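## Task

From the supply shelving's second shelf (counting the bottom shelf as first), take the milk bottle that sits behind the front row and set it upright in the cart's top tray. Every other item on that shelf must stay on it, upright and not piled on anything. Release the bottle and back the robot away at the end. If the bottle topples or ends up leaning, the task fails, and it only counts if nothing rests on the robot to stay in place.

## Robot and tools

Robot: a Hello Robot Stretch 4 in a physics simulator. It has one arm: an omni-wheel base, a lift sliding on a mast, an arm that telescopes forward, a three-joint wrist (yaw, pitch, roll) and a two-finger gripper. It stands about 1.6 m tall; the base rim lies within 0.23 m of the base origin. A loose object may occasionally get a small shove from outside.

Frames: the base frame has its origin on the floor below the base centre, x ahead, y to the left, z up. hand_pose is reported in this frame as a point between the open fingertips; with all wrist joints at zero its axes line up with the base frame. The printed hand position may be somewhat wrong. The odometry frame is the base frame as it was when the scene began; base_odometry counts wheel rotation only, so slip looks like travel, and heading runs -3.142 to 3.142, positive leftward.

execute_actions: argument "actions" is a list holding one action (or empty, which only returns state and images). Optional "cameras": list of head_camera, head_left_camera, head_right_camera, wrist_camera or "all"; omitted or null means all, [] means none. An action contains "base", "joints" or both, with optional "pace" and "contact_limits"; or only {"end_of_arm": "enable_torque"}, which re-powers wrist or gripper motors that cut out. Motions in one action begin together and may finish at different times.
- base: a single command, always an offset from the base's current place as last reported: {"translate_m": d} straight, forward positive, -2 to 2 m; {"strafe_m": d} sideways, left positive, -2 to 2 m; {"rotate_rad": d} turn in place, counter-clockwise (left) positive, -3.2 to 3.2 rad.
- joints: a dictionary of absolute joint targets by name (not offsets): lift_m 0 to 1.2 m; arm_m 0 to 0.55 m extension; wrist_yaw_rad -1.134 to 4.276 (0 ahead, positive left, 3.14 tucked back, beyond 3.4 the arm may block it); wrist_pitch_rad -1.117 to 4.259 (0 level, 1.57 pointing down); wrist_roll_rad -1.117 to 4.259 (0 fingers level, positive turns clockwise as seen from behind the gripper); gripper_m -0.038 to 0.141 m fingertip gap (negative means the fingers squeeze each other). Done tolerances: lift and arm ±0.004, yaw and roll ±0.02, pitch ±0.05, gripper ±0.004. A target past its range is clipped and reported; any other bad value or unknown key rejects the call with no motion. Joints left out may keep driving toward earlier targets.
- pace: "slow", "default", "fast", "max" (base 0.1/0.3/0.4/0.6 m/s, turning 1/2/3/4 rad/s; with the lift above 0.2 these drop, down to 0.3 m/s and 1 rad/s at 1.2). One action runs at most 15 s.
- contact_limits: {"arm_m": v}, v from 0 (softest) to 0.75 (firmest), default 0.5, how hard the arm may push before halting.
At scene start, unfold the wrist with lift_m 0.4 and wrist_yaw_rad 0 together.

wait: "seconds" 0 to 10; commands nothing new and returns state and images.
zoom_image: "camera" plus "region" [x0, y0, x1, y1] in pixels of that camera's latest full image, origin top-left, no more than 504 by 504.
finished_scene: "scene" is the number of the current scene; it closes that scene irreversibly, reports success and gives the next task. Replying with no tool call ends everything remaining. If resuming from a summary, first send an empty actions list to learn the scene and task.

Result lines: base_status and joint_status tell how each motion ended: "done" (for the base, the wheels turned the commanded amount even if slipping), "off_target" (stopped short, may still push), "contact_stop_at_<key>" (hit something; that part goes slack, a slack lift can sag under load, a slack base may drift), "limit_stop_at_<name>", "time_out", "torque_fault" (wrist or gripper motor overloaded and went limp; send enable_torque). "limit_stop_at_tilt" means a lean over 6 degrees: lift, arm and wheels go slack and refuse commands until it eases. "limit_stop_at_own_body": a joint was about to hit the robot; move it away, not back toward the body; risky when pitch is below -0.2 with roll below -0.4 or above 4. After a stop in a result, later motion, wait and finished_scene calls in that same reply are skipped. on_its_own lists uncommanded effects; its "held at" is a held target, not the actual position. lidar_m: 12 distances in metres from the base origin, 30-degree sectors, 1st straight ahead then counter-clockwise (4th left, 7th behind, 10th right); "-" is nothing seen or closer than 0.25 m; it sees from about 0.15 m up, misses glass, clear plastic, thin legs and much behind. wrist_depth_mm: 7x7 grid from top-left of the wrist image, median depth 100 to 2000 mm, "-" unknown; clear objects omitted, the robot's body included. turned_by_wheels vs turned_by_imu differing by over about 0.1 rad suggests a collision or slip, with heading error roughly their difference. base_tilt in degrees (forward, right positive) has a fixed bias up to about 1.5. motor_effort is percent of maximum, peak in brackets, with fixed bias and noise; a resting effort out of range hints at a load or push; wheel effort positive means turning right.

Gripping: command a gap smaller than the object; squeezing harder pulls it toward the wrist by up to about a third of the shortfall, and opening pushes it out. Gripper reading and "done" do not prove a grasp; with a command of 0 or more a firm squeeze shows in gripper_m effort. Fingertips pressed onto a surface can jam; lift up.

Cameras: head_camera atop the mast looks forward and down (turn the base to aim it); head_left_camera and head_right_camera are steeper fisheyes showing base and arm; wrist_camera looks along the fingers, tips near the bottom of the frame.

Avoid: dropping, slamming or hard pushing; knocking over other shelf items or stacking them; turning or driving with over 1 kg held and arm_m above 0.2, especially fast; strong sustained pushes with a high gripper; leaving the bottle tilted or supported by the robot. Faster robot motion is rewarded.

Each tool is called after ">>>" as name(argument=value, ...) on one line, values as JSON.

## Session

>>> execute_actions(actions=[])

Scene clock: 0.00 s.
base_odometry: x=+0.000 y=+0.000 heading=+0.000 (m, m, rad; odometry frame)
turned_by_wheels: +0.000 (rad since the last result)
turned_by_imu: +0.000 (rad since the last result)
base_tilt: forward=+0.4 right=+0.0 (deg)
lidar_m: 2.11 1.72 1.88 1.70 1.70 2.14 2.33 2.64 2.04 1.34 1.67 1.53
base_status: not commanded
joint_positions: lift_m=+0.237 arm_m=+0.002 wrist_yaw_rad=+3.228 wrist_pitch_rad=+0.004 wrist_roll_rad=-0.005 gripper_m=+0.057
joint_status: not commanded
motor_effort: lift_m=+19 arm_m=-1 wrist_yaw_rad=+1 wrist_pitch_rad=-5 wrist_roll_rad=+1 gripper_m=-4 wheel_0=+0 wheel_1=+0 wheel_2=+0 (%)
hand_pose: x=-0.1219 y=+0.0622 z=+0.4137 quat_wxyz=(-0.043, -0.002, -0.003, +0.999) (m; base frame)
wrist_depth_mm: - - 132 - - - - / - - 131 - - - - / - 106 130 - - - - / - 125 146 - - - 1756 / 204 - - - - - 1708 / 208 1537 198 1576 220 1708 1708 / 209 931 1042 1138 991 1138 1118
pictures: head_camera, head_left_camera, head_right_camera, wrist_camera
Images, in order (width x height): head_camera 420x560, head_left_camera 420x672, head_right_camera 420x672, wrist_camera 616x392.

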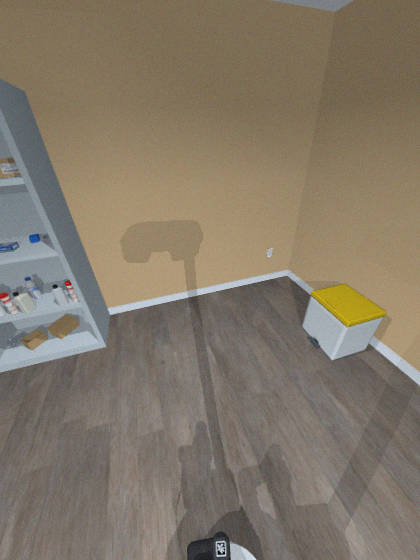

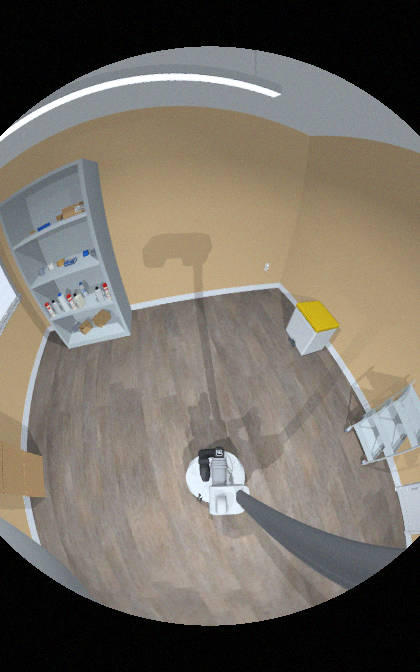

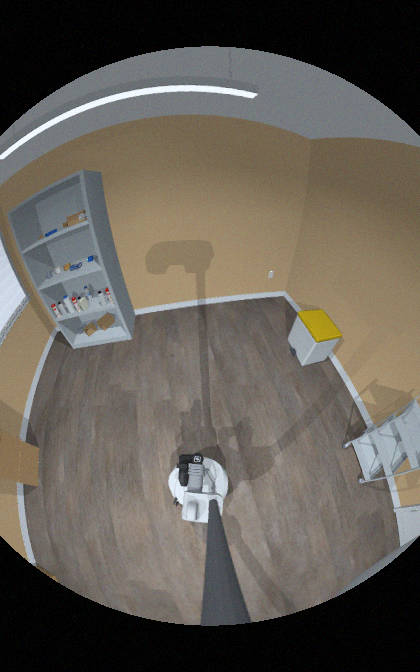

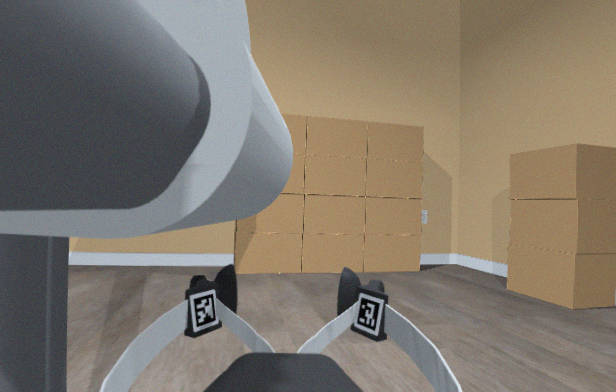

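>>> zoom_image(camera="head_left_camera", region=[0, 150, 150, 360])

>>> zoom_image(camera="head_camera", region=[0, 220, 130, 380])

>>> zoom_image(camera="head_left_camera", region=[320, 360, 420, 540])

Region (0, 150, 150, 360) of head_left_camera's 420x672 image, scaled by 2.400, with more detail than that image has; it fills the left 360 columns of this view, and the rest is white.

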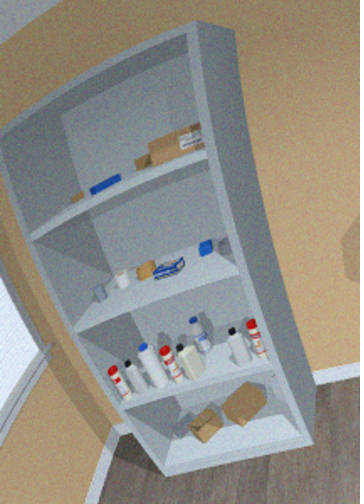

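Region (0, 220, 130, 380) of head_camera's 420x560 image, scaled by 3.150, with more detail than that image has; it fills the left 410 columns of this view, and the rest is white.

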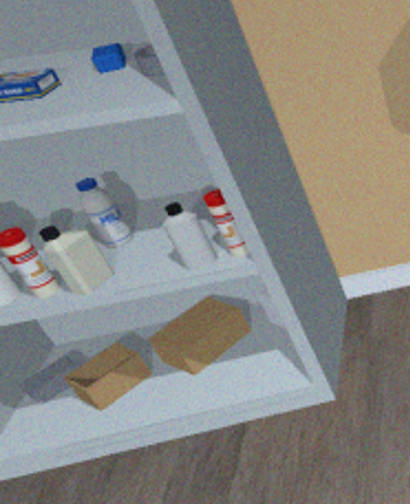

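Region (320, 360, 420, 540) of head_left_camera's 420x672 image, scaled by 2.800, with more detail than that image has.

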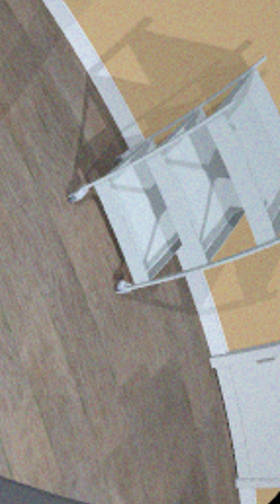

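>>> execute_actions(actions=[{"base": {"rotate_rad": 0.795}, "pace": "max"}], cameras=["head_camera", "head_right_camera"])

Scene clock: 53.83 s.
base_odometry: x=+0.000 y=+0.000 heading=+0.795 (m, m, rad; odometry frame)
turned_by_wheels: +0.795 (rad since the last result)
turned_by_imu: +0.813 (rad since the last result)
base_tilt: forward=+0.4 right=-0.1 (deg)
lidar_m: 1.73 2.10 1.70 2.09 2.39 2.36 2.48 1.39 1.33 1.55 2.20 2.11
base_status: done
joint_positions: lift_m=+0.237 arm_m=+0.002 wrist_yaw_rad=+3.228 wrist_pitch_rad=+0.004 wrist_roll_rad=-0.005 gripper_m=+0.057
joint_status: not commanded
motor_effort: lift_m=+19(19) arm_m=+0(0) wrist_yaw_rad=+1(1) wrist_pitch_rad=-5(5) wrist_roll_rad=+1(1) gripper_m=-3(3) wheel_0=+1(10) wheel_1=+2(6) wheel_2=+1(9) (%)
hand_pose: x=-0.1219 y=+0.0622 z=+0.4137 quat_wxyz=(-0.043, -0.002, -0.003, +0.999) (m; base frame)
wrist_depth_mm: - - 132 - - - - / - - 131 - - - - / - 106 130 - - - 1921 / - 125 146 - - - 1921 / 204 1863 - - - - 1921 / 208 1499 197 1618 220 1708 1756 / 208 931 1042 1138 991 1098 1118
pictures: head_camera, head_right_camera
Images, in order (width x height): head_camera 420x560, head_right_camera 420x672.

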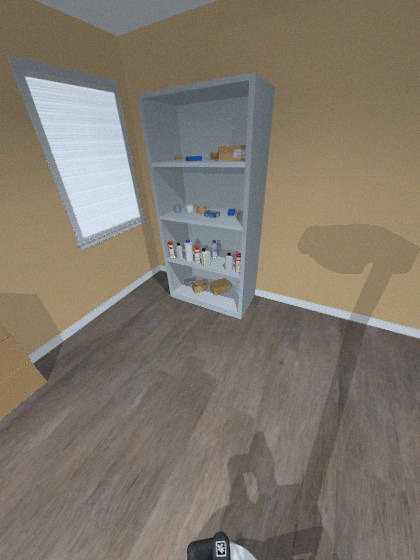

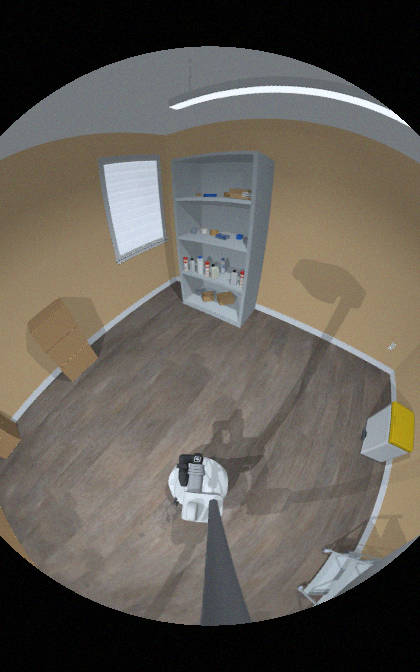

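>>> zoom_image(camera="head_camera", region=[160, 230, 260, 290])

Region (160, 230, 260, 290) of head_camera's 420x560 image, scaled by 5.040, with more detail than that image has; it fills the top 302 rows of this view, and the rest is white.

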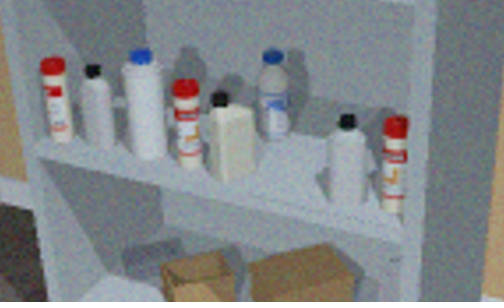

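>>> execute_actions(actions=[{"base": {"translate_m": 1.25}, "joints": {"lift_m": 0.59, "wrist_yaw_rad": 0}, "pace": "max"}])

Scene clock: 69.20 s.
base_odometry: x=+0.875 y=+0.893 heading=+0.795 (m, m, rad; odometry frame)
turned_by_wheels: +0.000 (rad since the last result)
turned_by_imu: +0.001 (rad since the last result)
base_tilt: forward=+0.4 right=+0.0 (deg)
lidar_m: 0.54 0.78 1.37 1.34 1.50 3.41 3.38 2.27 1.90 1.48 1.06 0.55
base_status: done
joint_positions: lift_m=+0.590 arm_m=+0.002 wrist_yaw_rad=+0.000 wrist_pitch_rad=+0.004 wrist_roll_rad=-0.005 gripper_m=+0.057
joint_status: all done
motor_effort: lift_m=+20(24) arm_m=-1(1) wrist_yaw_rad=+0(9) wrist_pitch_rad=-5(5) wrist_roll_rad=+1(2) gripper_m=-3(3) wheel_0=+0(8) wheel_1=+0(6) wheel_2=+0(13) (%)
hand_pose: x=+0.4616 y=-0.0873 z=+0.7668 quat_wxyz=(+1.000, -0.003, +0.002, +0.000) (m; base frame)
wrist_depth_mm: 683 831 976 831 317 289 281 / 640 500 433 424 410 397 355 / 683 798 842 798 741 661 469 / 699 866 976 854 759 683 462 / 661 778 976 831 750 676 445 / 627 535 198 609 220 676 387 / 591 492 433 591 330 462 297
pictures: head_camera, head_left_camera, head_right_camera, wrist_camera
Images, in order (width x height): head_camera 420x560, head_left_camera 420x672, head_right_camera 420x672, wrist_camera 616x392.

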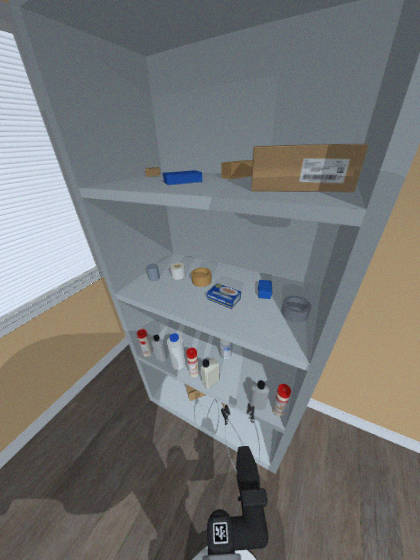

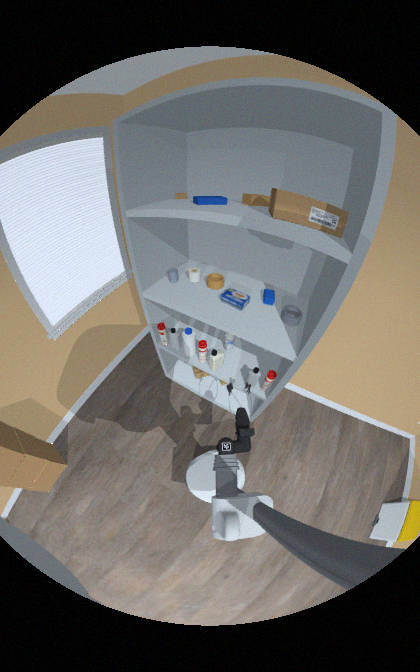

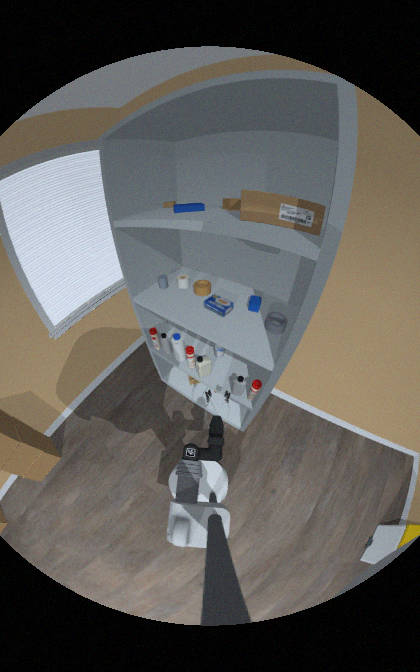

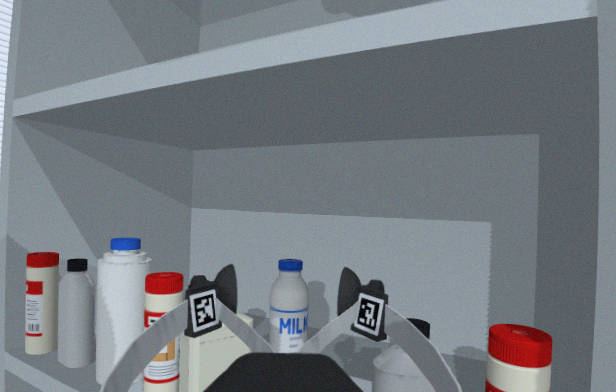

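>>> zoom_image(camera="wrist_camera", region=[130, 230, 470, 392])

>>> zoom_image(camera="head_camera", region=[130, 310, 310, 450])

Region (130, 230, 470, 392) of wrist_camera's 616x392 image, scaled by 1.482; it fills the top 240 rows of this view, and the rest is white.

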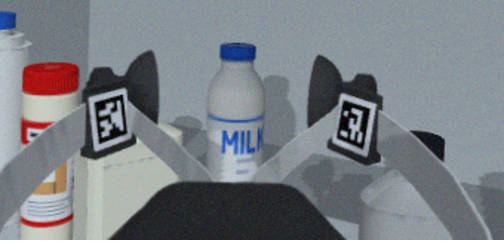

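Region (130, 310, 310, 450) of head_camera's 420x560 image, scaled by 2.800, with more detail than that image has.

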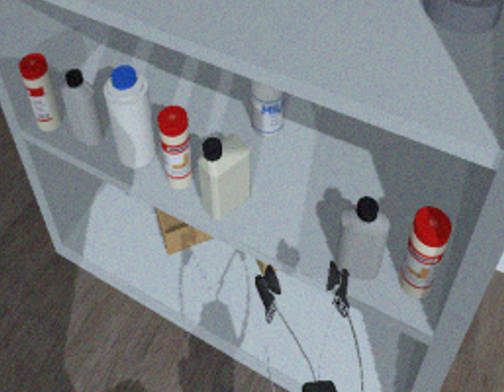

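>>> execute_actions(actions=[{"joints": {"lift_m": 0.543, "arm_m": 0.3, "gripper_m": 0.068}, "pace": "max"}], cameras=["head_camera", "wrist_camera"])

Scene clock: 100.03 s.
base_odometry: x=+0.875 y=+0.893 heading=+0.795 (m, m, rad; odometry frame)
turned_by_wheels: +0.000 (rad since the last result)
turned_by_imu: +0.002 (rad since the last result)
base_tilt: forward=+0.3 right=+0.0 (deg)
lidar_m: 0.57 0.78 1.34 1.36 1.54 3.40 3.41 2.28 1.86 1.47 1.08 0.52
base_status: not commanded
joint_positions: lift_m=+0.543 arm_m=+0.299 wrist_yaw_rad=+0.000 wrist_pitch_rad=+0.004 wrist_roll_rad=-0.005 gripper_m=+0.068
joint_status: all done
motor_effort: lift_m=+16(19) arm_m=+7(7) wrist_yaw_rad=+0(0) wrist_pitch_rad=-4(5) wrist_roll_rad=+1(1) gripper_m=-2(3) wheel_0=+1(1) wheel_1=+1(1) wheel_2=+0(0) (%)
hand_pose: x=+0.7582 y=-0.0874 z=+0.7202 quat_wxyz=(+1.000, -0.003, +0.002, +0.000) (m; base frame)
wrist_depth_mm: 404 407 392 387 379 379 368 / 539 591 580 549 500 455 415 / 564 691 654 574 504 455 415 / 564 699 647 569 504 452 413 / 564 699 647 549 500 445 413 / 218 647 197 319 206 449 415 / 151 500 521 301 488 442 413
pictures: head_camera, wrist_camera
Images, in order (width x height): head_camera 420x560, wrist_camera 616x392.

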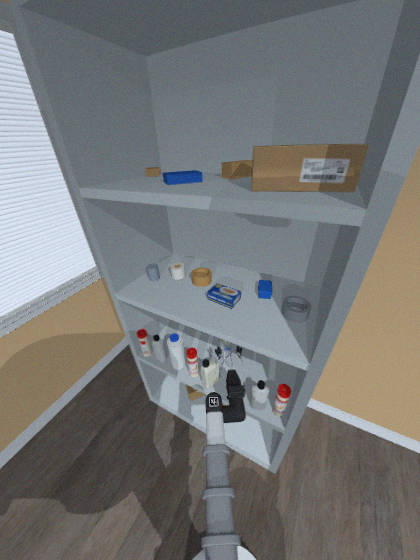

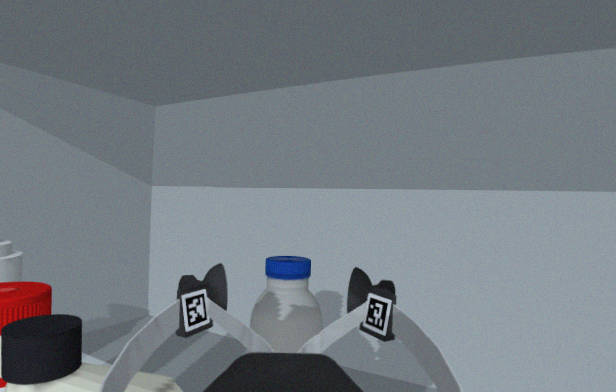

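>>> zoom_image(camera="wrist_camera", region=[160, 230, 420, 392])

>>> zoom_image(camera="head_camera", region=[160, 320, 300, 450])

Region (160, 230, 420, 392) of wrist_camera's 616x392 image, scaled by 1.938; it fills the top 314 rows of this view, and the rest is white.

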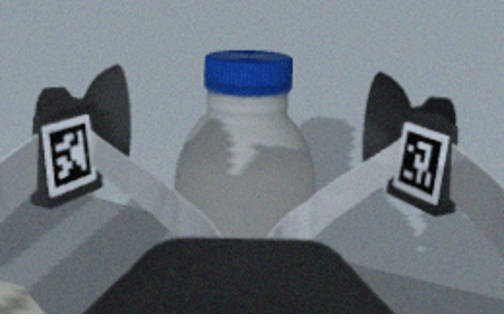

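Region (160, 320, 300, 450) of head_camera's 420x560 image, scaled by 3.600, with more detail than that image has; it fills the top 468 rows of this view, and the rest is white.

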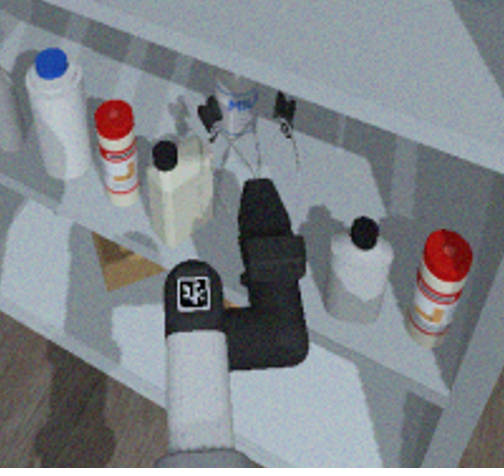

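>>> execute_actions(actions=[{"joints": {"lift_m": 0.546, "arm_m": 0.408}, "pace": "fast"}], cameras=["head_camera", "wrist_camera"])

Scene clock: 114.37 s.
base_odometry: x=+0.875 y=+0.893 heading=+0.795 (m, m, rad; odometry frame)
turned_by_wheels: +0.000 (rad since the last result)
turned_by_imu: +0.002 (rad since the last result)
base_tilt: forward=+0.5 right=+0.0 (deg)
lidar_m: 0.58 0.80 1.33 1.35 1.54 3.40 3.44 2.30 1.88 1.50 1.06 0.52
base_status: not commanded
joint_positions: lift_m=+0.546 arm_m=+0.407 wrist_yaw_rad=+0.000 wrist_pitch_rad=+0.004 wrist_roll_rad=-0.005 gripper_m=+0.068
joint_status: all done
motor_effort: lift_m=+22(23) arm_m=+7(7) wrist_yaw_rad=+0(1) wrist_pitch_rad=-5(5) wrist_roll_rad=+0(0) gripper_m=-4(3) wheel_0=+1(1) wheel_1=+1(1) wheel_2=+0(0) (%)
hand_pose: x=+0.8662 y=-0.0874 z=+0.7227 quat_wxyz=(+1.000, -0.003, +0.002, +0.000) (m; base frame)
wrist_depth_mm: 399 399 387 379 373 362 340 / 504 580 525 469 415 370 343 / 517 597 535 466 413 373 340 / 517 597 530 462 410 368 342 / 517 597 525 459 407 366 338 / 512 603 196 214 206 364 336 / 496 508 512 206 404 359 334
pictures: head_camera, wrist_camera
Images, in order (width x height): head_camera 420x560, wrist_camera 616x392.

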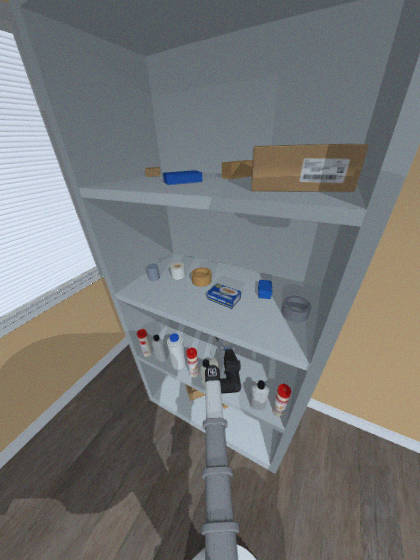

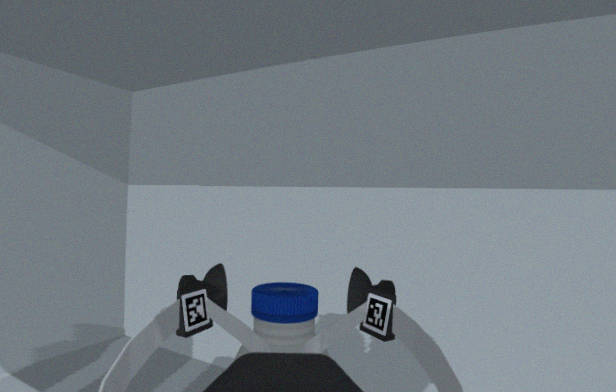

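>>> zoom_image(camera="wrist_camera", region=[160, 250, 420, 392])

Region (160, 250, 420, 392) of wrist_camera's 616x392 image, scaled by 1.938; it fills the top 275 rows of this view, and the rest is white.

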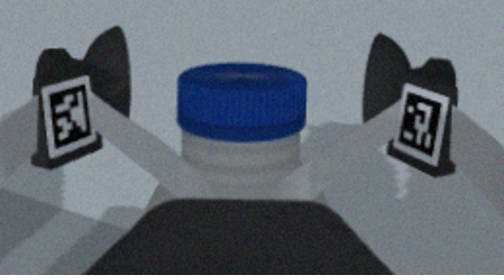

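>>> execute_actions(actions=[{"joints": {"gripper_m": 0.0}}], cameras=["wrist_camera"])

Scene clock: 118.90 s.
base_odometry: x=+0.875 y=+0.893 heading=+0.795 (m, m, rad; odometry frame)
turned_by_wheels: +0.000 (rad since the last result)
turned_by_imu: +0.002 (rad since the last result)
base_tilt: forward=+0.5 right=+0.0 (deg)
lidar_m: 0.56 0.78 1.33 1.36 1.56 3.42 3.41 2.28 1.87 1.48 1.05 0.54
base_status: not commanded
joint_positions: lift_m=+0.546 arm_m=+0.407 wrist_yaw_rad=+0.001 wrist_pitch_rad=+0.004 wrist_roll_rad=-0.005 gripper_m=+0.001
joint_status: all done
motor_effort: lift_m=+22(22) arm_m=+6(6) wrist_yaw_rad=-1(1) wrist_pitch_rad=-3(5) wrist_roll_rad=+1(1) gripper_m=-20(22) wheel_0=+1(1) wheel_1=+1(1) wheel_2=+0(1) (%)
hand_pose: x=+0.8663 y=-0.0872 z=+0.7229 quat_wxyz=(+1.000, -0.003, +0.002, +0.000) (m; base frame)
wrist_depth_mm: 399 402 384 377 370 362 342 / 504 580 525 469 413 375 342 / 512 597 530 466 413 370 342 / 517 591 530 462 410 368 340 / 512 597 525 459 407 366 338 / 512 585 197 204 187 366 336 / 492 480 500 202 397 349 334
pictures: wrist_camera
Images, in order (width x height): wrist_camera 616x392.

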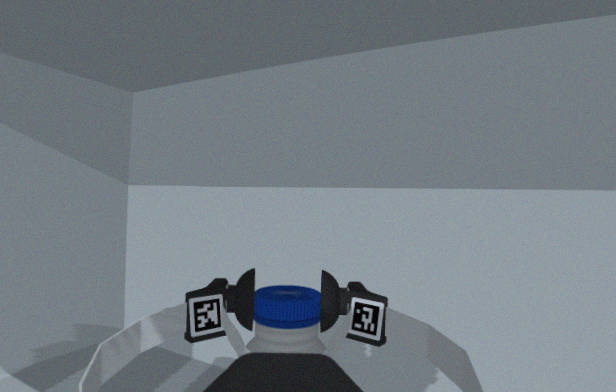

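>>> execute_actions(actions=[{"base": {"strafe_m": -0.02}, "joints": {"lift_m": 0.578}}], cameras=["head_camera", "wrist_camera"])

Scene clock: 121.87 s.
base_odometry: x=+0.889 y=+0.879 heading=+0.795 (m, m, rad; odometry frame)
turned_by_wheels: +0.000 (rad since the last result)
turned_by_imu: +0.001 (rad since the last result)
base_tilt: forward=+0.4 right=+0.0 (deg)
lidar_m: 0.56 0.78 1.37 1.37 1.56 3.42 3.39 2.28 1.87 1.45 1.04 0.52
base_status: done
joint_positions: lift_m=+0.578 arm_m=+0.407 wrist_yaw_rad=+0.000 wrist_pitch_rad=+0.010 wrist_roll_rad=-0.005 gripper_m=+0.001
joint_status: all done
motor_effort: lift_m=+25(27) arm_m=+6(6) wrist_yaw_rad=+1(1) wrist_pitch_rad=-22(24) wrist_roll_rad=+1(1) gripper_m=-22(20) wheel_0=-1(7) wheel_1=+1(6) wheel_2=+1(1) (%)
hand_pose: x=+0.8662 y=-0.0875 z=+0.7528 quat_wxyz=(+1.000, -0.003, +0.005, +0.000) (m; base frame)
wrist_depth_mm: 343 345 330 325 320 320 312 / 496 504 496 449 399 362 330 / 530 597 521 452 402 359 330 / 525 591 517 452 402 359 332 / 530 597 517 449 399 357 330 / 535 591 196 205 187 355 329 / 521 525 512 202 389 343 327
pictures: head_camera, wrist_camera
Images, in order (width x height): head_camera 420x560, wrist_camera 616x392.

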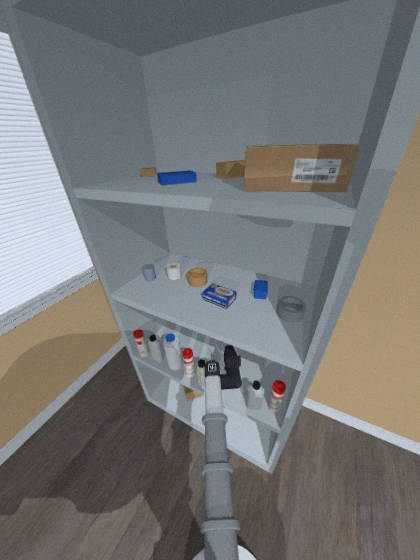

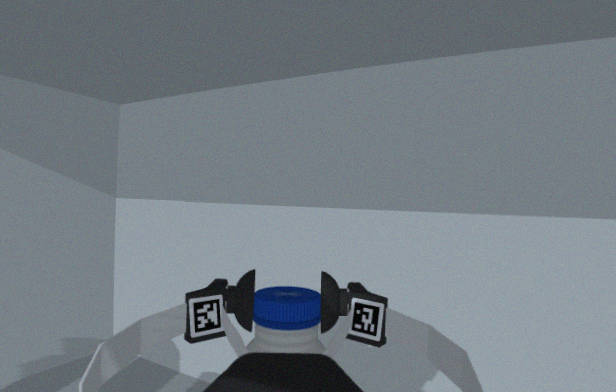

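>>> execute_actions(actions=[{"base": {"translate_m": -0.35}, "joints": {"arm_m": 0.01, "gripper_m": -0.008}}])

Scene clock: 147.17 s.
base_odometry: x=+0.644 y=+0.629 heading=+0.795 (m, m, rad; odometry frame)
turned_by_wheels: +0.000 (rad since the last result)
turned_by_imu: +0.005 (rad since the last result)
base_tilt: forward=+0.3 right=+0.2 (deg)
lidar_m: 0.42 1.21 1.55 1.36 2.26 3.12 3.13 1.95 1.69 1.91 1.34 0.85
base_status: done
joint_positions: lift_m=+0.578 arm_m=+0.011 wrist_yaw_rad=+0.000 wrist_pitch_rad=+0.010 wrist_roll_rad=-0.005 gripper_m=-0.007
joint_status: all done
motor_effort: lift_m=+24(24) arm_m=-7(7) wrist_yaw_rad=+2(1) wrist_pitch_rad=-22(23) wrist_roll_rad=+1(1) gripper_m=-23(23) wheel_0=+1(5) wheel_1=+0(4) wheel_2=+0(9) (%)
hand_pose: x=+0.4705 y=-0.0875 z=+0.7528 quat_wxyz=(+1.000, -0.003, +0.005, +0.000) (m; base frame)
wrist_depth_mm: 1366 1078 1255 1160 1042 931 866 / 1336 1060 1281 1160 609 931 891 / 1366 1008 976 931 759 946 891 / 1366 1060 1308 1160 1042 917 866 / 1366 960 878 1182 1025 931 878 / 1397 931 193 205 187 917 866 / 1336 564 1281 200 580 904 866
pictures: head_camera, head_left_camera, head_right_camera, wrist_camera
Images, in order (width x height): head_camera 420x560, head_left_camera 420x672, head_right_camera 420x672, wrist_camera 616x392.

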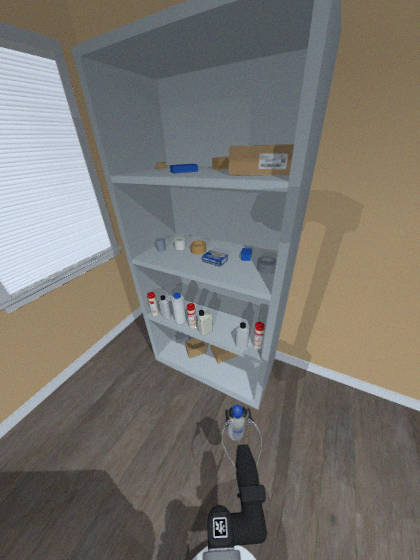

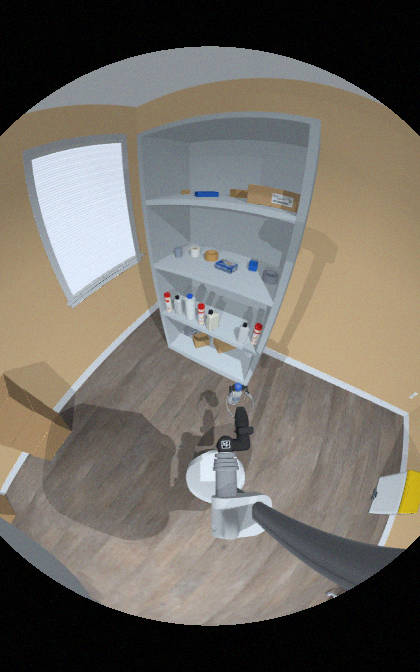

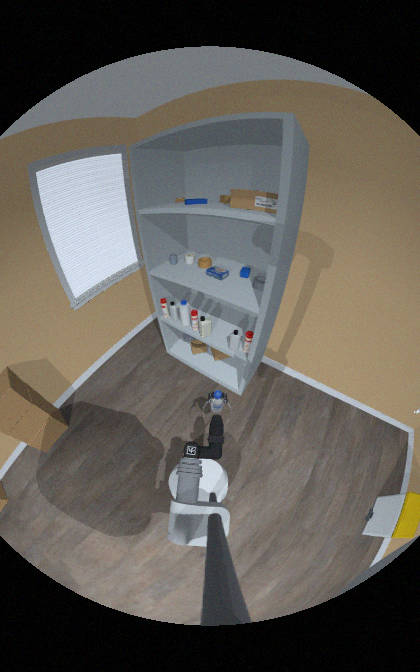

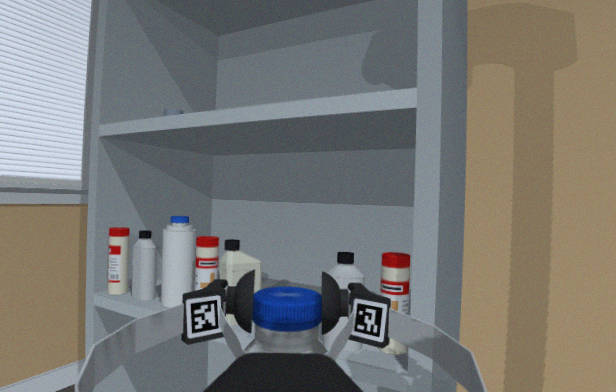

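>>> execute_actions(actions=[{"base": {"rotate_rad": -2.514}}])

Scene clock: 156.47 s.
base_odometry: x=+0.644 y=+0.629 heading=-1.719 (m, m, rad; odometry frame)
turned_by_wheels: -2.514 (rad since the last result)
turned_by_imu: -2.562 (rad since the last result)
base_tilt: forward=+0.4 right=+0.0 (deg)
lidar_m: 0.42 1.70 1.74 1.35 0.84 0.90 1.59 1.46 1.40 2.42 3.12 2.84
base_status: done
joint_positions: lift_m=+0.578 arm_m=+0.011 wrist_yaw_rad=+0.000 wrist_pitch_rad=+0.010 wrist_roll_rad=-0.006 gripper_m=-0.007
joint_status: not commanded
motor_effort: lift_m=+24(24) arm_m=-7(7) wrist_yaw_rad=+0(4) wrist_pitch_rad=-22(22) wrist_roll_rad=+2(2) gripper_m=-21(22) wheel_0=-1(5) wheel_1=+0(7) wheel_2=-1(6) (%)
hand_pose: x=+0.4705 y=-0.0874 z=+0.7528 quat_wxyz=(+1.000, -0.003, +0.005, +0.000) (m; base frame)
wrist_depth_mm: 1576 1808 1921 - - - - / 1618 1756 1921 - - - - / 1618 1756 1983 - - - - / 1576 1808 1863 - - - - / 1618 1808 1983 - - - - / 1229 1708 195 205 186 - - / 1229 854 1661 201 1708 1708 1921
pictures: head_camera, head_left_camera, head_right_camera, wrist_camera
Images, in order (width x height): head_camera 420x560, head_left_camera 420x672, head_right_camera 420x672, wrist_camera 616x392.

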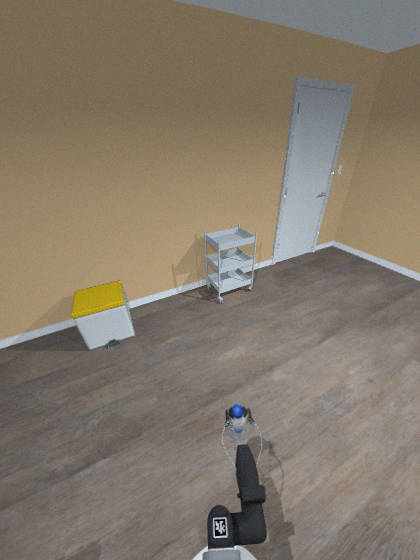

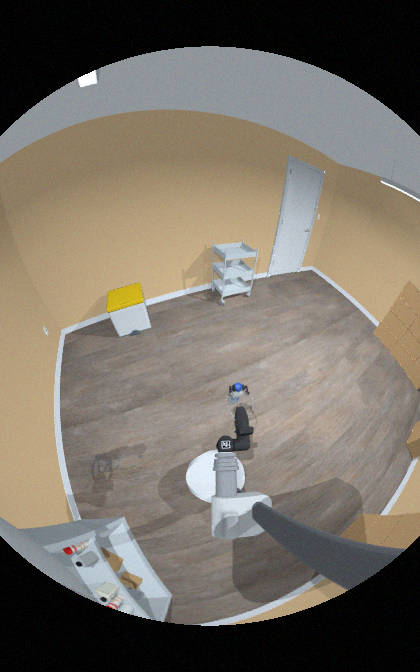

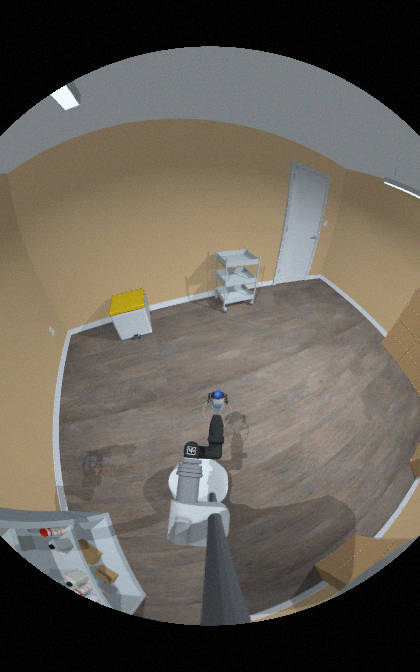

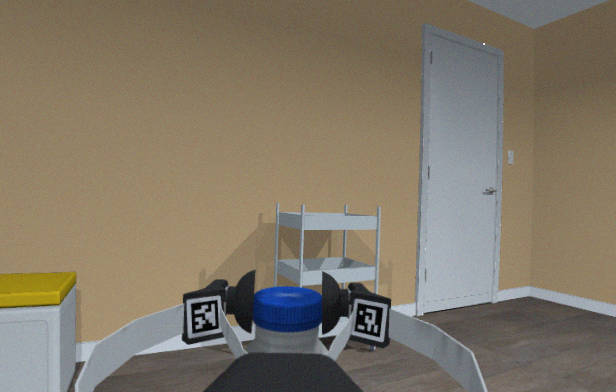

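>>> zoom_image(camera="wrist_camera", region=[230, 190, 430, 360])

>>> zoom_image(camera="head_camera", region=[185, 215, 275, 310])

Region (230, 190, 430, 360) of wrist_camera's 616x392 image, scaled by 2.520; it fills the top 428 rows of this view, and the rest is white.

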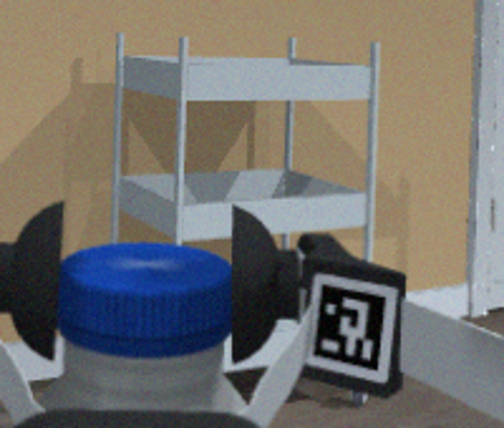

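Region (185, 215, 275, 310) of head_camera's 420x560 image, scaled by 5.305, with more detail than that image has; it fills the left 477 columns of this view, and the rest is white.

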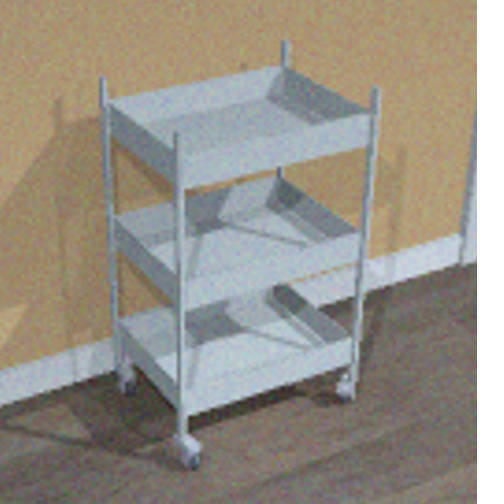

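>>> execute_actions(actions=[{"base": {"rotate_rad": -0.105}, "pace": "fast"}], cameras=["wrist_camera"])

Scene clock: 177.43 s.
base_odometry: x=+0.644 y=+0.629 heading=-1.823 (m, m, rad; odometry frame)
turned_by_wheels: -0.105 (rad since the last result)
turned_by_imu: -0.104 (rad since the last result)
base_tilt: forward=+0.3 right=-0.1 (deg)
lidar_m: 0.42 1.69 1.88 1.36 0.84 0.87 1.22 1.57 1.37 2.21 3.13 3.09
base_status: done
joint_positions: lift_m=+0.578 arm_m=+0.011 wrist_yaw_rad=+0.000 wrist_pitch_rad=+0.010 wrist_roll_rad=-0.006 gripper_m=-0.007
joint_status: not commanded
motor_effort: lift_m=+24(24) arm_m=-7(7) wrist_yaw_rad=+2(10) wrist_pitch_rad=-22(23) wrist_roll_rad=+1(3) gripper_m=-23(22) wheel_0=+1(3) wheel_1=+0(6) wheel_2=+1(6) (%)
hand_pose: x=+0.4705 y=-0.0876 z=+0.7528 quat_wxyz=(+1.000, -0.003, +0.005, +0.000) (m; base frame)
wrist_depth_mm: 1576 1808 - - - - - / 1576 1756 - - - - - / 1618 1808 - - - - - / 1576 1808 - - - - - / 1576 1756 - - - - - / 1618 1756 195 204 186 - - / 1618 866 1618 201 1618 1708 1921
pictures: wrist_camera
Images, in order (width x height): wrist_camera 616x392.

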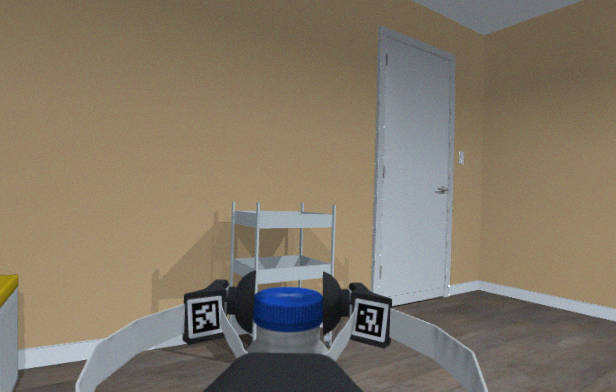

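>>> execute_actions(actions=[{"base": {"translate_m": 1.5}, "joints": {"arm_m": 0.33, "lift_m": 0.8}, "pace": "max"}])

Scene clock: 183.83 s.
base_odometry: x=+0.270 y=-0.824 heading=-1.823 (m, m, rad; odometry frame)
turned_by_wheels: +0.000 (rad since the last result)
turned_by_imu: +0.001 (rad since the last result)
base_tilt: forward=+0.4 right=-0.1 (deg)
lidar_m: 0.48 0.71 0.92 0.87 2.09 2.15 2.30 2.54 2.89 2.59 2.67 0.67
base_status: done
joint_positions: lift_m=+0.800 arm_m=+0.329 wrist_yaw_rad=+0.000 wrist_pitch_rad=+0.010 wrist_roll_rad=-0.006 gripper_m=-0.007
joint_status: all done
motor_effort: lift_m=+24(27) arm_m=+6(7) wrist_yaw_rad=+1(3) wrist_pitch_rad=-21(26) wrist_roll_rad=+1(1) gripper_m=-22(22) wheel_0=-1(9) wheel_1=+0(6) wheel_2=+1(12) (%)
hand_pose: x=+0.7883 y=-0.0874 z=+0.9749 quat_wxyz=(+1.000, -0.003, +0.005, +0.000) (m; base frame)
wrist_depth_mm: 364 407 466 535 634 778 946 / 366 407 466 535 634 778 931 / 366 410 462 539 634 768 931 / 366 410 462 539 634 768 931 / 368 410 466 539 634 768 946 / 366 397 195 205 186 778 946 / 366 272 449 200 621 798 960
pictures: head_camera, head_left_camera, head_right_camera, wrist_camera
Images, in order (width x height): head_camera 420x560, head_left_camera 420x672, head_right_camera 420x672, wrist_camera 616x392.

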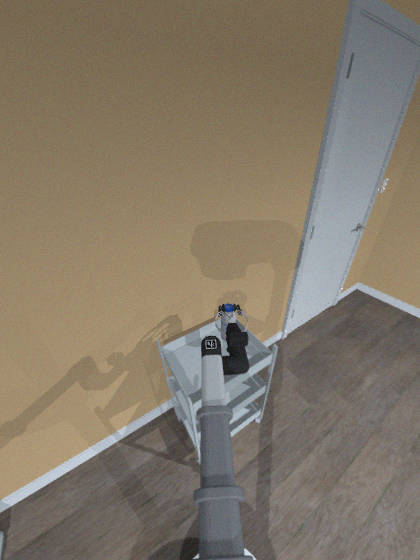

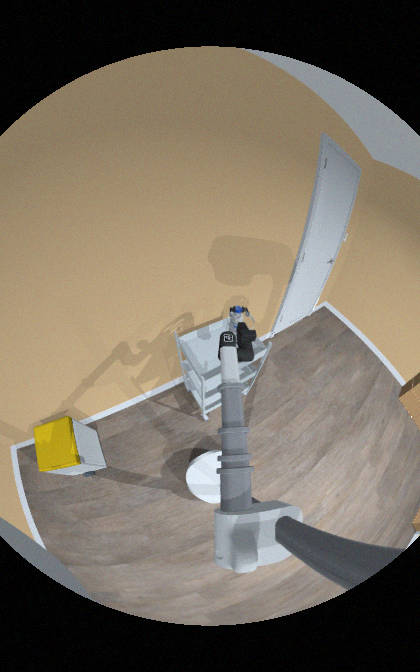

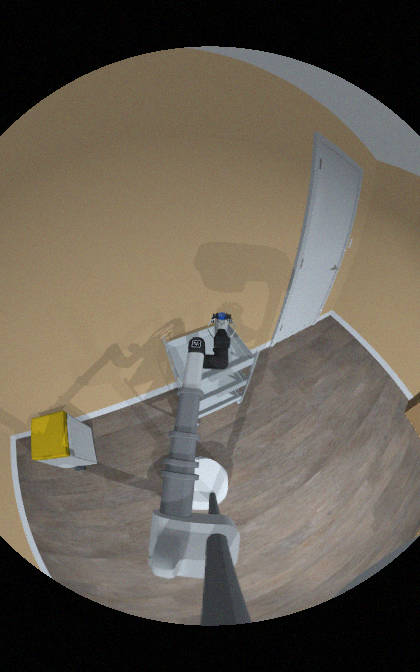

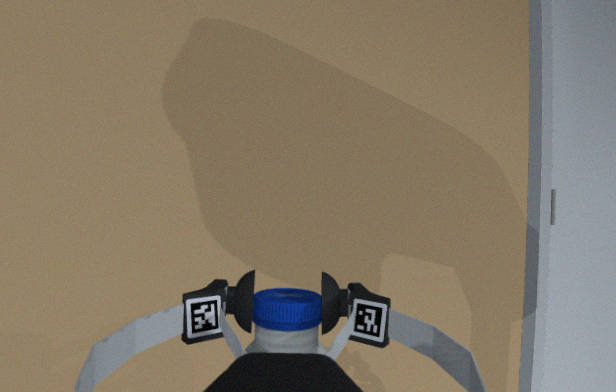

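>>> zoom_image(camera="head_camera", region=[150, 290, 290, 460])

>>> zoom_image(camera="head_left_camera", region=[165, 295, 285, 425])

>>> zoom_image(camera="head_right_camera", region=[155, 300, 275, 430])

Region (150, 290, 290, 460) of head_camera's 420x560 image, scaled by 2.965, with more detail than that image has; it fills the left 415 columns of this view, and the rest is white.

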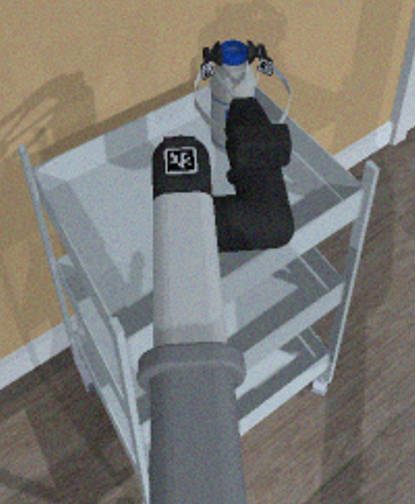

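Region (165, 295, 285, 425) of head_left_camera's 420x672 image, scaled by 3.877, with more detail than that image has; it fills the left 465 columns of this view, and the rest is white.

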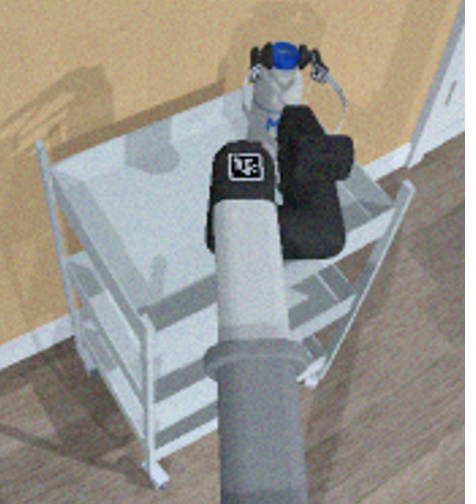

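Region (155, 300, 275, 430) of head_right_camera's 420x672 image, scaled by 3.877, with more detail than that image has; it fills the left 465 columns of this view, and the rest is white.

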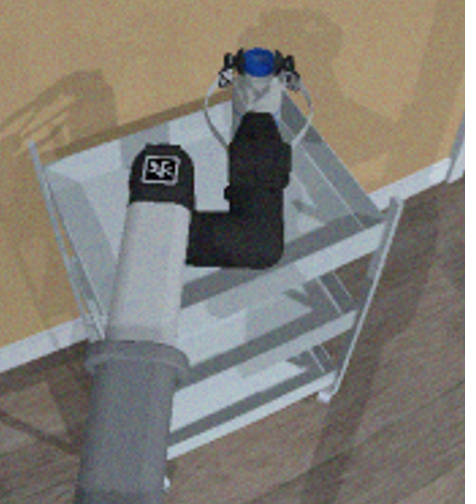

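>>> execute_actions(actions=[{"joints": {"lift_m": 0.694}, "pace": "fast"}], cameras=["head_left_camera", "wrist_camera"])

Scene clock: 201.43 s.
base_odometry: x=+0.270 y=-0.824 heading=-1.823 (m, m, rad; odometry frame)
turned_by_wheels: +0.000 (rad since the last result)
turned_by_imu: +0.003 (rad since the last result)
base_tilt: forward=+0.5 right=+0.0 (deg)
lidar_m: 0.48 0.71 0.91 0.89 2.08 2.10 2.28 2.56 2.90 2.57 2.65 0.68
base_status: not commanded
joint_positions: lift_m=+0.694 arm_m=+0.329 wrist_yaw_rad=+0.000 wrist_pitch_rad=+0.011 wrist_roll_rad=-0.006 gripper_m=-0.007
joint_status: all done
motor_effort: lift_m=+18(25) arm_m=+6(6) wrist_yaw_rad=+1(1) wrist_pitch_rad=-23(24) wrist_roll_rad=+1(1) gripper_m=-22(24) wheel_0=-2(1) wheel_1=+0(0) wheel_2=+1(1) (%)
hand_pose: x=+0.7883 y=-0.0874 z=+0.8693 quat_wxyz=(+1.000, -0.003, +0.005, +0.000) (m; base frame)
wrist_depth_mm: 364 404 462 535 627 778 931 / 366 404 462 535 627 778 917 / 366 407 466 535 627 778 931 / 366 407 466 535 640 768 931 / 366 413 466 539 634 788 931 / 368 397 195 204 186 788 946 / 364 273 449 200 621 778 960
pictures: head_left_camera, wrist_camera
Images, in order (width x height): head_left_camera 420x672, wrist_camera 616x392.

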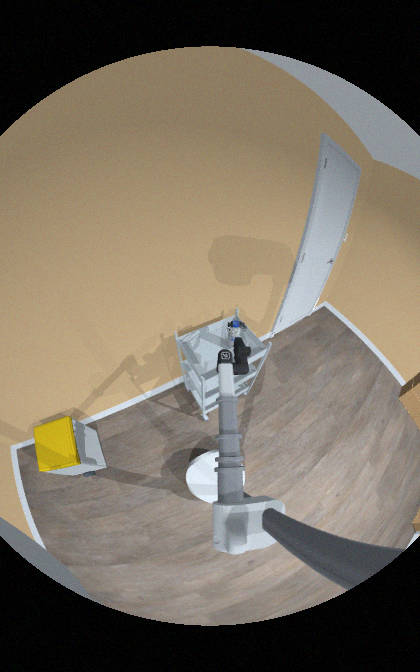

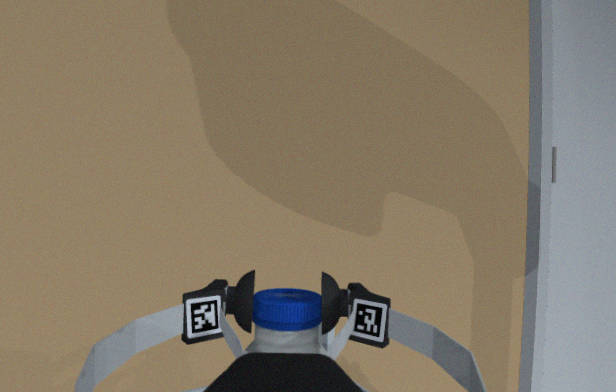

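>>> execute_actions(actions=[{"joints": {"lift_m": 0.681}}], cameras=["wrist_camera"])

Scene clock: 203.10 s.
base_odometry: x=+0.270 y=-0.824 heading=-1.823 (m, m, rad; odometry frame)
turned_by_wheels: +0.000 (rad since the last result)
turned_by_imu: +0.001 (rad since the last result)
base_tilt: forward=+0.3 right=+0.0 (deg)
lidar_m: 0.50 0.69 0.89 0.91 2.07 2.16 2.31 2.54 2.89 2.57 2.67 0.66
base_status: not commanded
joint_positions: lift_m=+0.681 arm_m=+0.329 wrist_yaw_rad=+0.000 wrist_pitch_rad=+0.010 wrist_roll_rad=-0.006 gripper_m=-0.007
joint_status: all done
motor_effort: lift_m=+16(13) arm_m=+7(6) wrist_yaw_rad=+0(1) wrist_pitch_rad=-23(22) wrist_roll_rad=+1(1) gripper_m=-23(22) wheel_0=-1(2) wheel_1=+0(0) wheel_2=+1(1) (%)
hand_pose: x=+0.7883 y=-0.0874 z=+0.8563 quat_wxyz=(+1.000, -0.003, +0.005, +0.000) (m; base frame)
wrist_depth_mm: 362 404 462 535 627 768 931 / 366 407 462 530 634 778 931 / 366 410 466 535 627 778 931 / 368 410 469 539 634 778 931 / 368 410 466 539 634 778 931 / 368 399 195 204 186 778 960 / 364 273 439 200 627 788 960
pictures: wrist_camera
Images, in order (width x height): wrist_camera 616x392.

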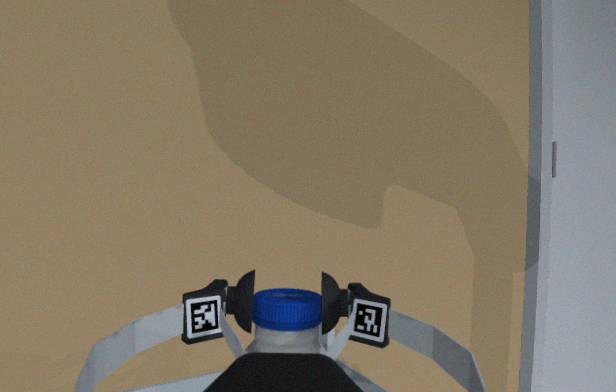

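>>> zoom_image(camera="wrist_camera", region=[80, 290, 480, 392])

Region (80, 290, 480, 392) of wrist_camera's 616x392 image, scaled by 1.260; it fills the top 129 rows of this view, and the rest is white.

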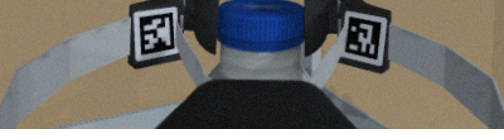

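>>> execute_actions(actions=[{"joints": {"lift_m": 0.674}}], cameras=["wrist_camera"])

Scene clock: 212.03 s.
base_odometry: x=+0.270 y=-0.824 heading=-1.823 (m, m, rad; odometry frame)
turned_by_wheels: +0.000 (rad since the last result)
turned_by_imu: +0.001 (rad since the last result)
base_tilt: forward=+0.4 right=+0.0 (deg)
lidar_m: 0.50 0.67 0.91 0.90 2.08 2.14 2.30 2.55 2.87 2.59 2.67 0.65
base_status: not commanded
joint_positions: lift_m=+0.674 arm_m=+0.329 wrist_yaw_rad=+0.000 wrist_pitch_rad=+0.003 wrist_roll_rad=-0.006 gripper_m=-0.007
joint_status: all done
motor_effort: lift_m=+14(14) arm_m=+6(6) wrist_yaw_rad=+1(0) wrist_pitch_rad=-1(23) wrist_roll_rad=+1(1) gripper_m=-23(22) wheel_0=-1(1) wheel_1=+0(0) wheel_2=+1(1) (%)
hand_pose: x=+0.7883 y=-0.0874 z=+0.8517 quat_wxyz=(+1.000, -0.003, +0.001, +0.000) (m; base frame)
wrist_depth_mm: 366 410 466 539 634 788 931 / 368 410 462 535 627 778 946 / 368 410 462 539 634 788 917 / 368 410 469 535 640 788 931 / 366 410 466 539 634 788 931 / 366 397 191 204 186 778 946 / 364 273 442 200 615 778 960
pictures: wrist_camera
Images, in order (width x height): wrist_camera 616x392.

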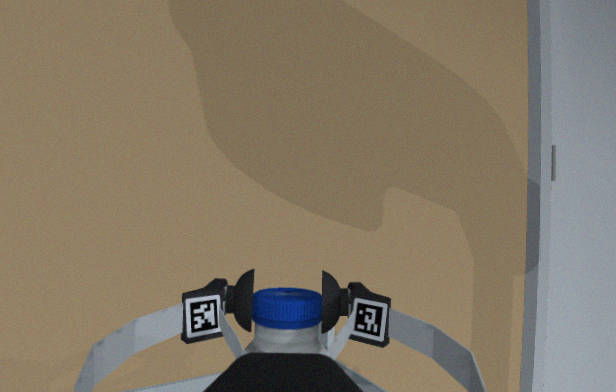

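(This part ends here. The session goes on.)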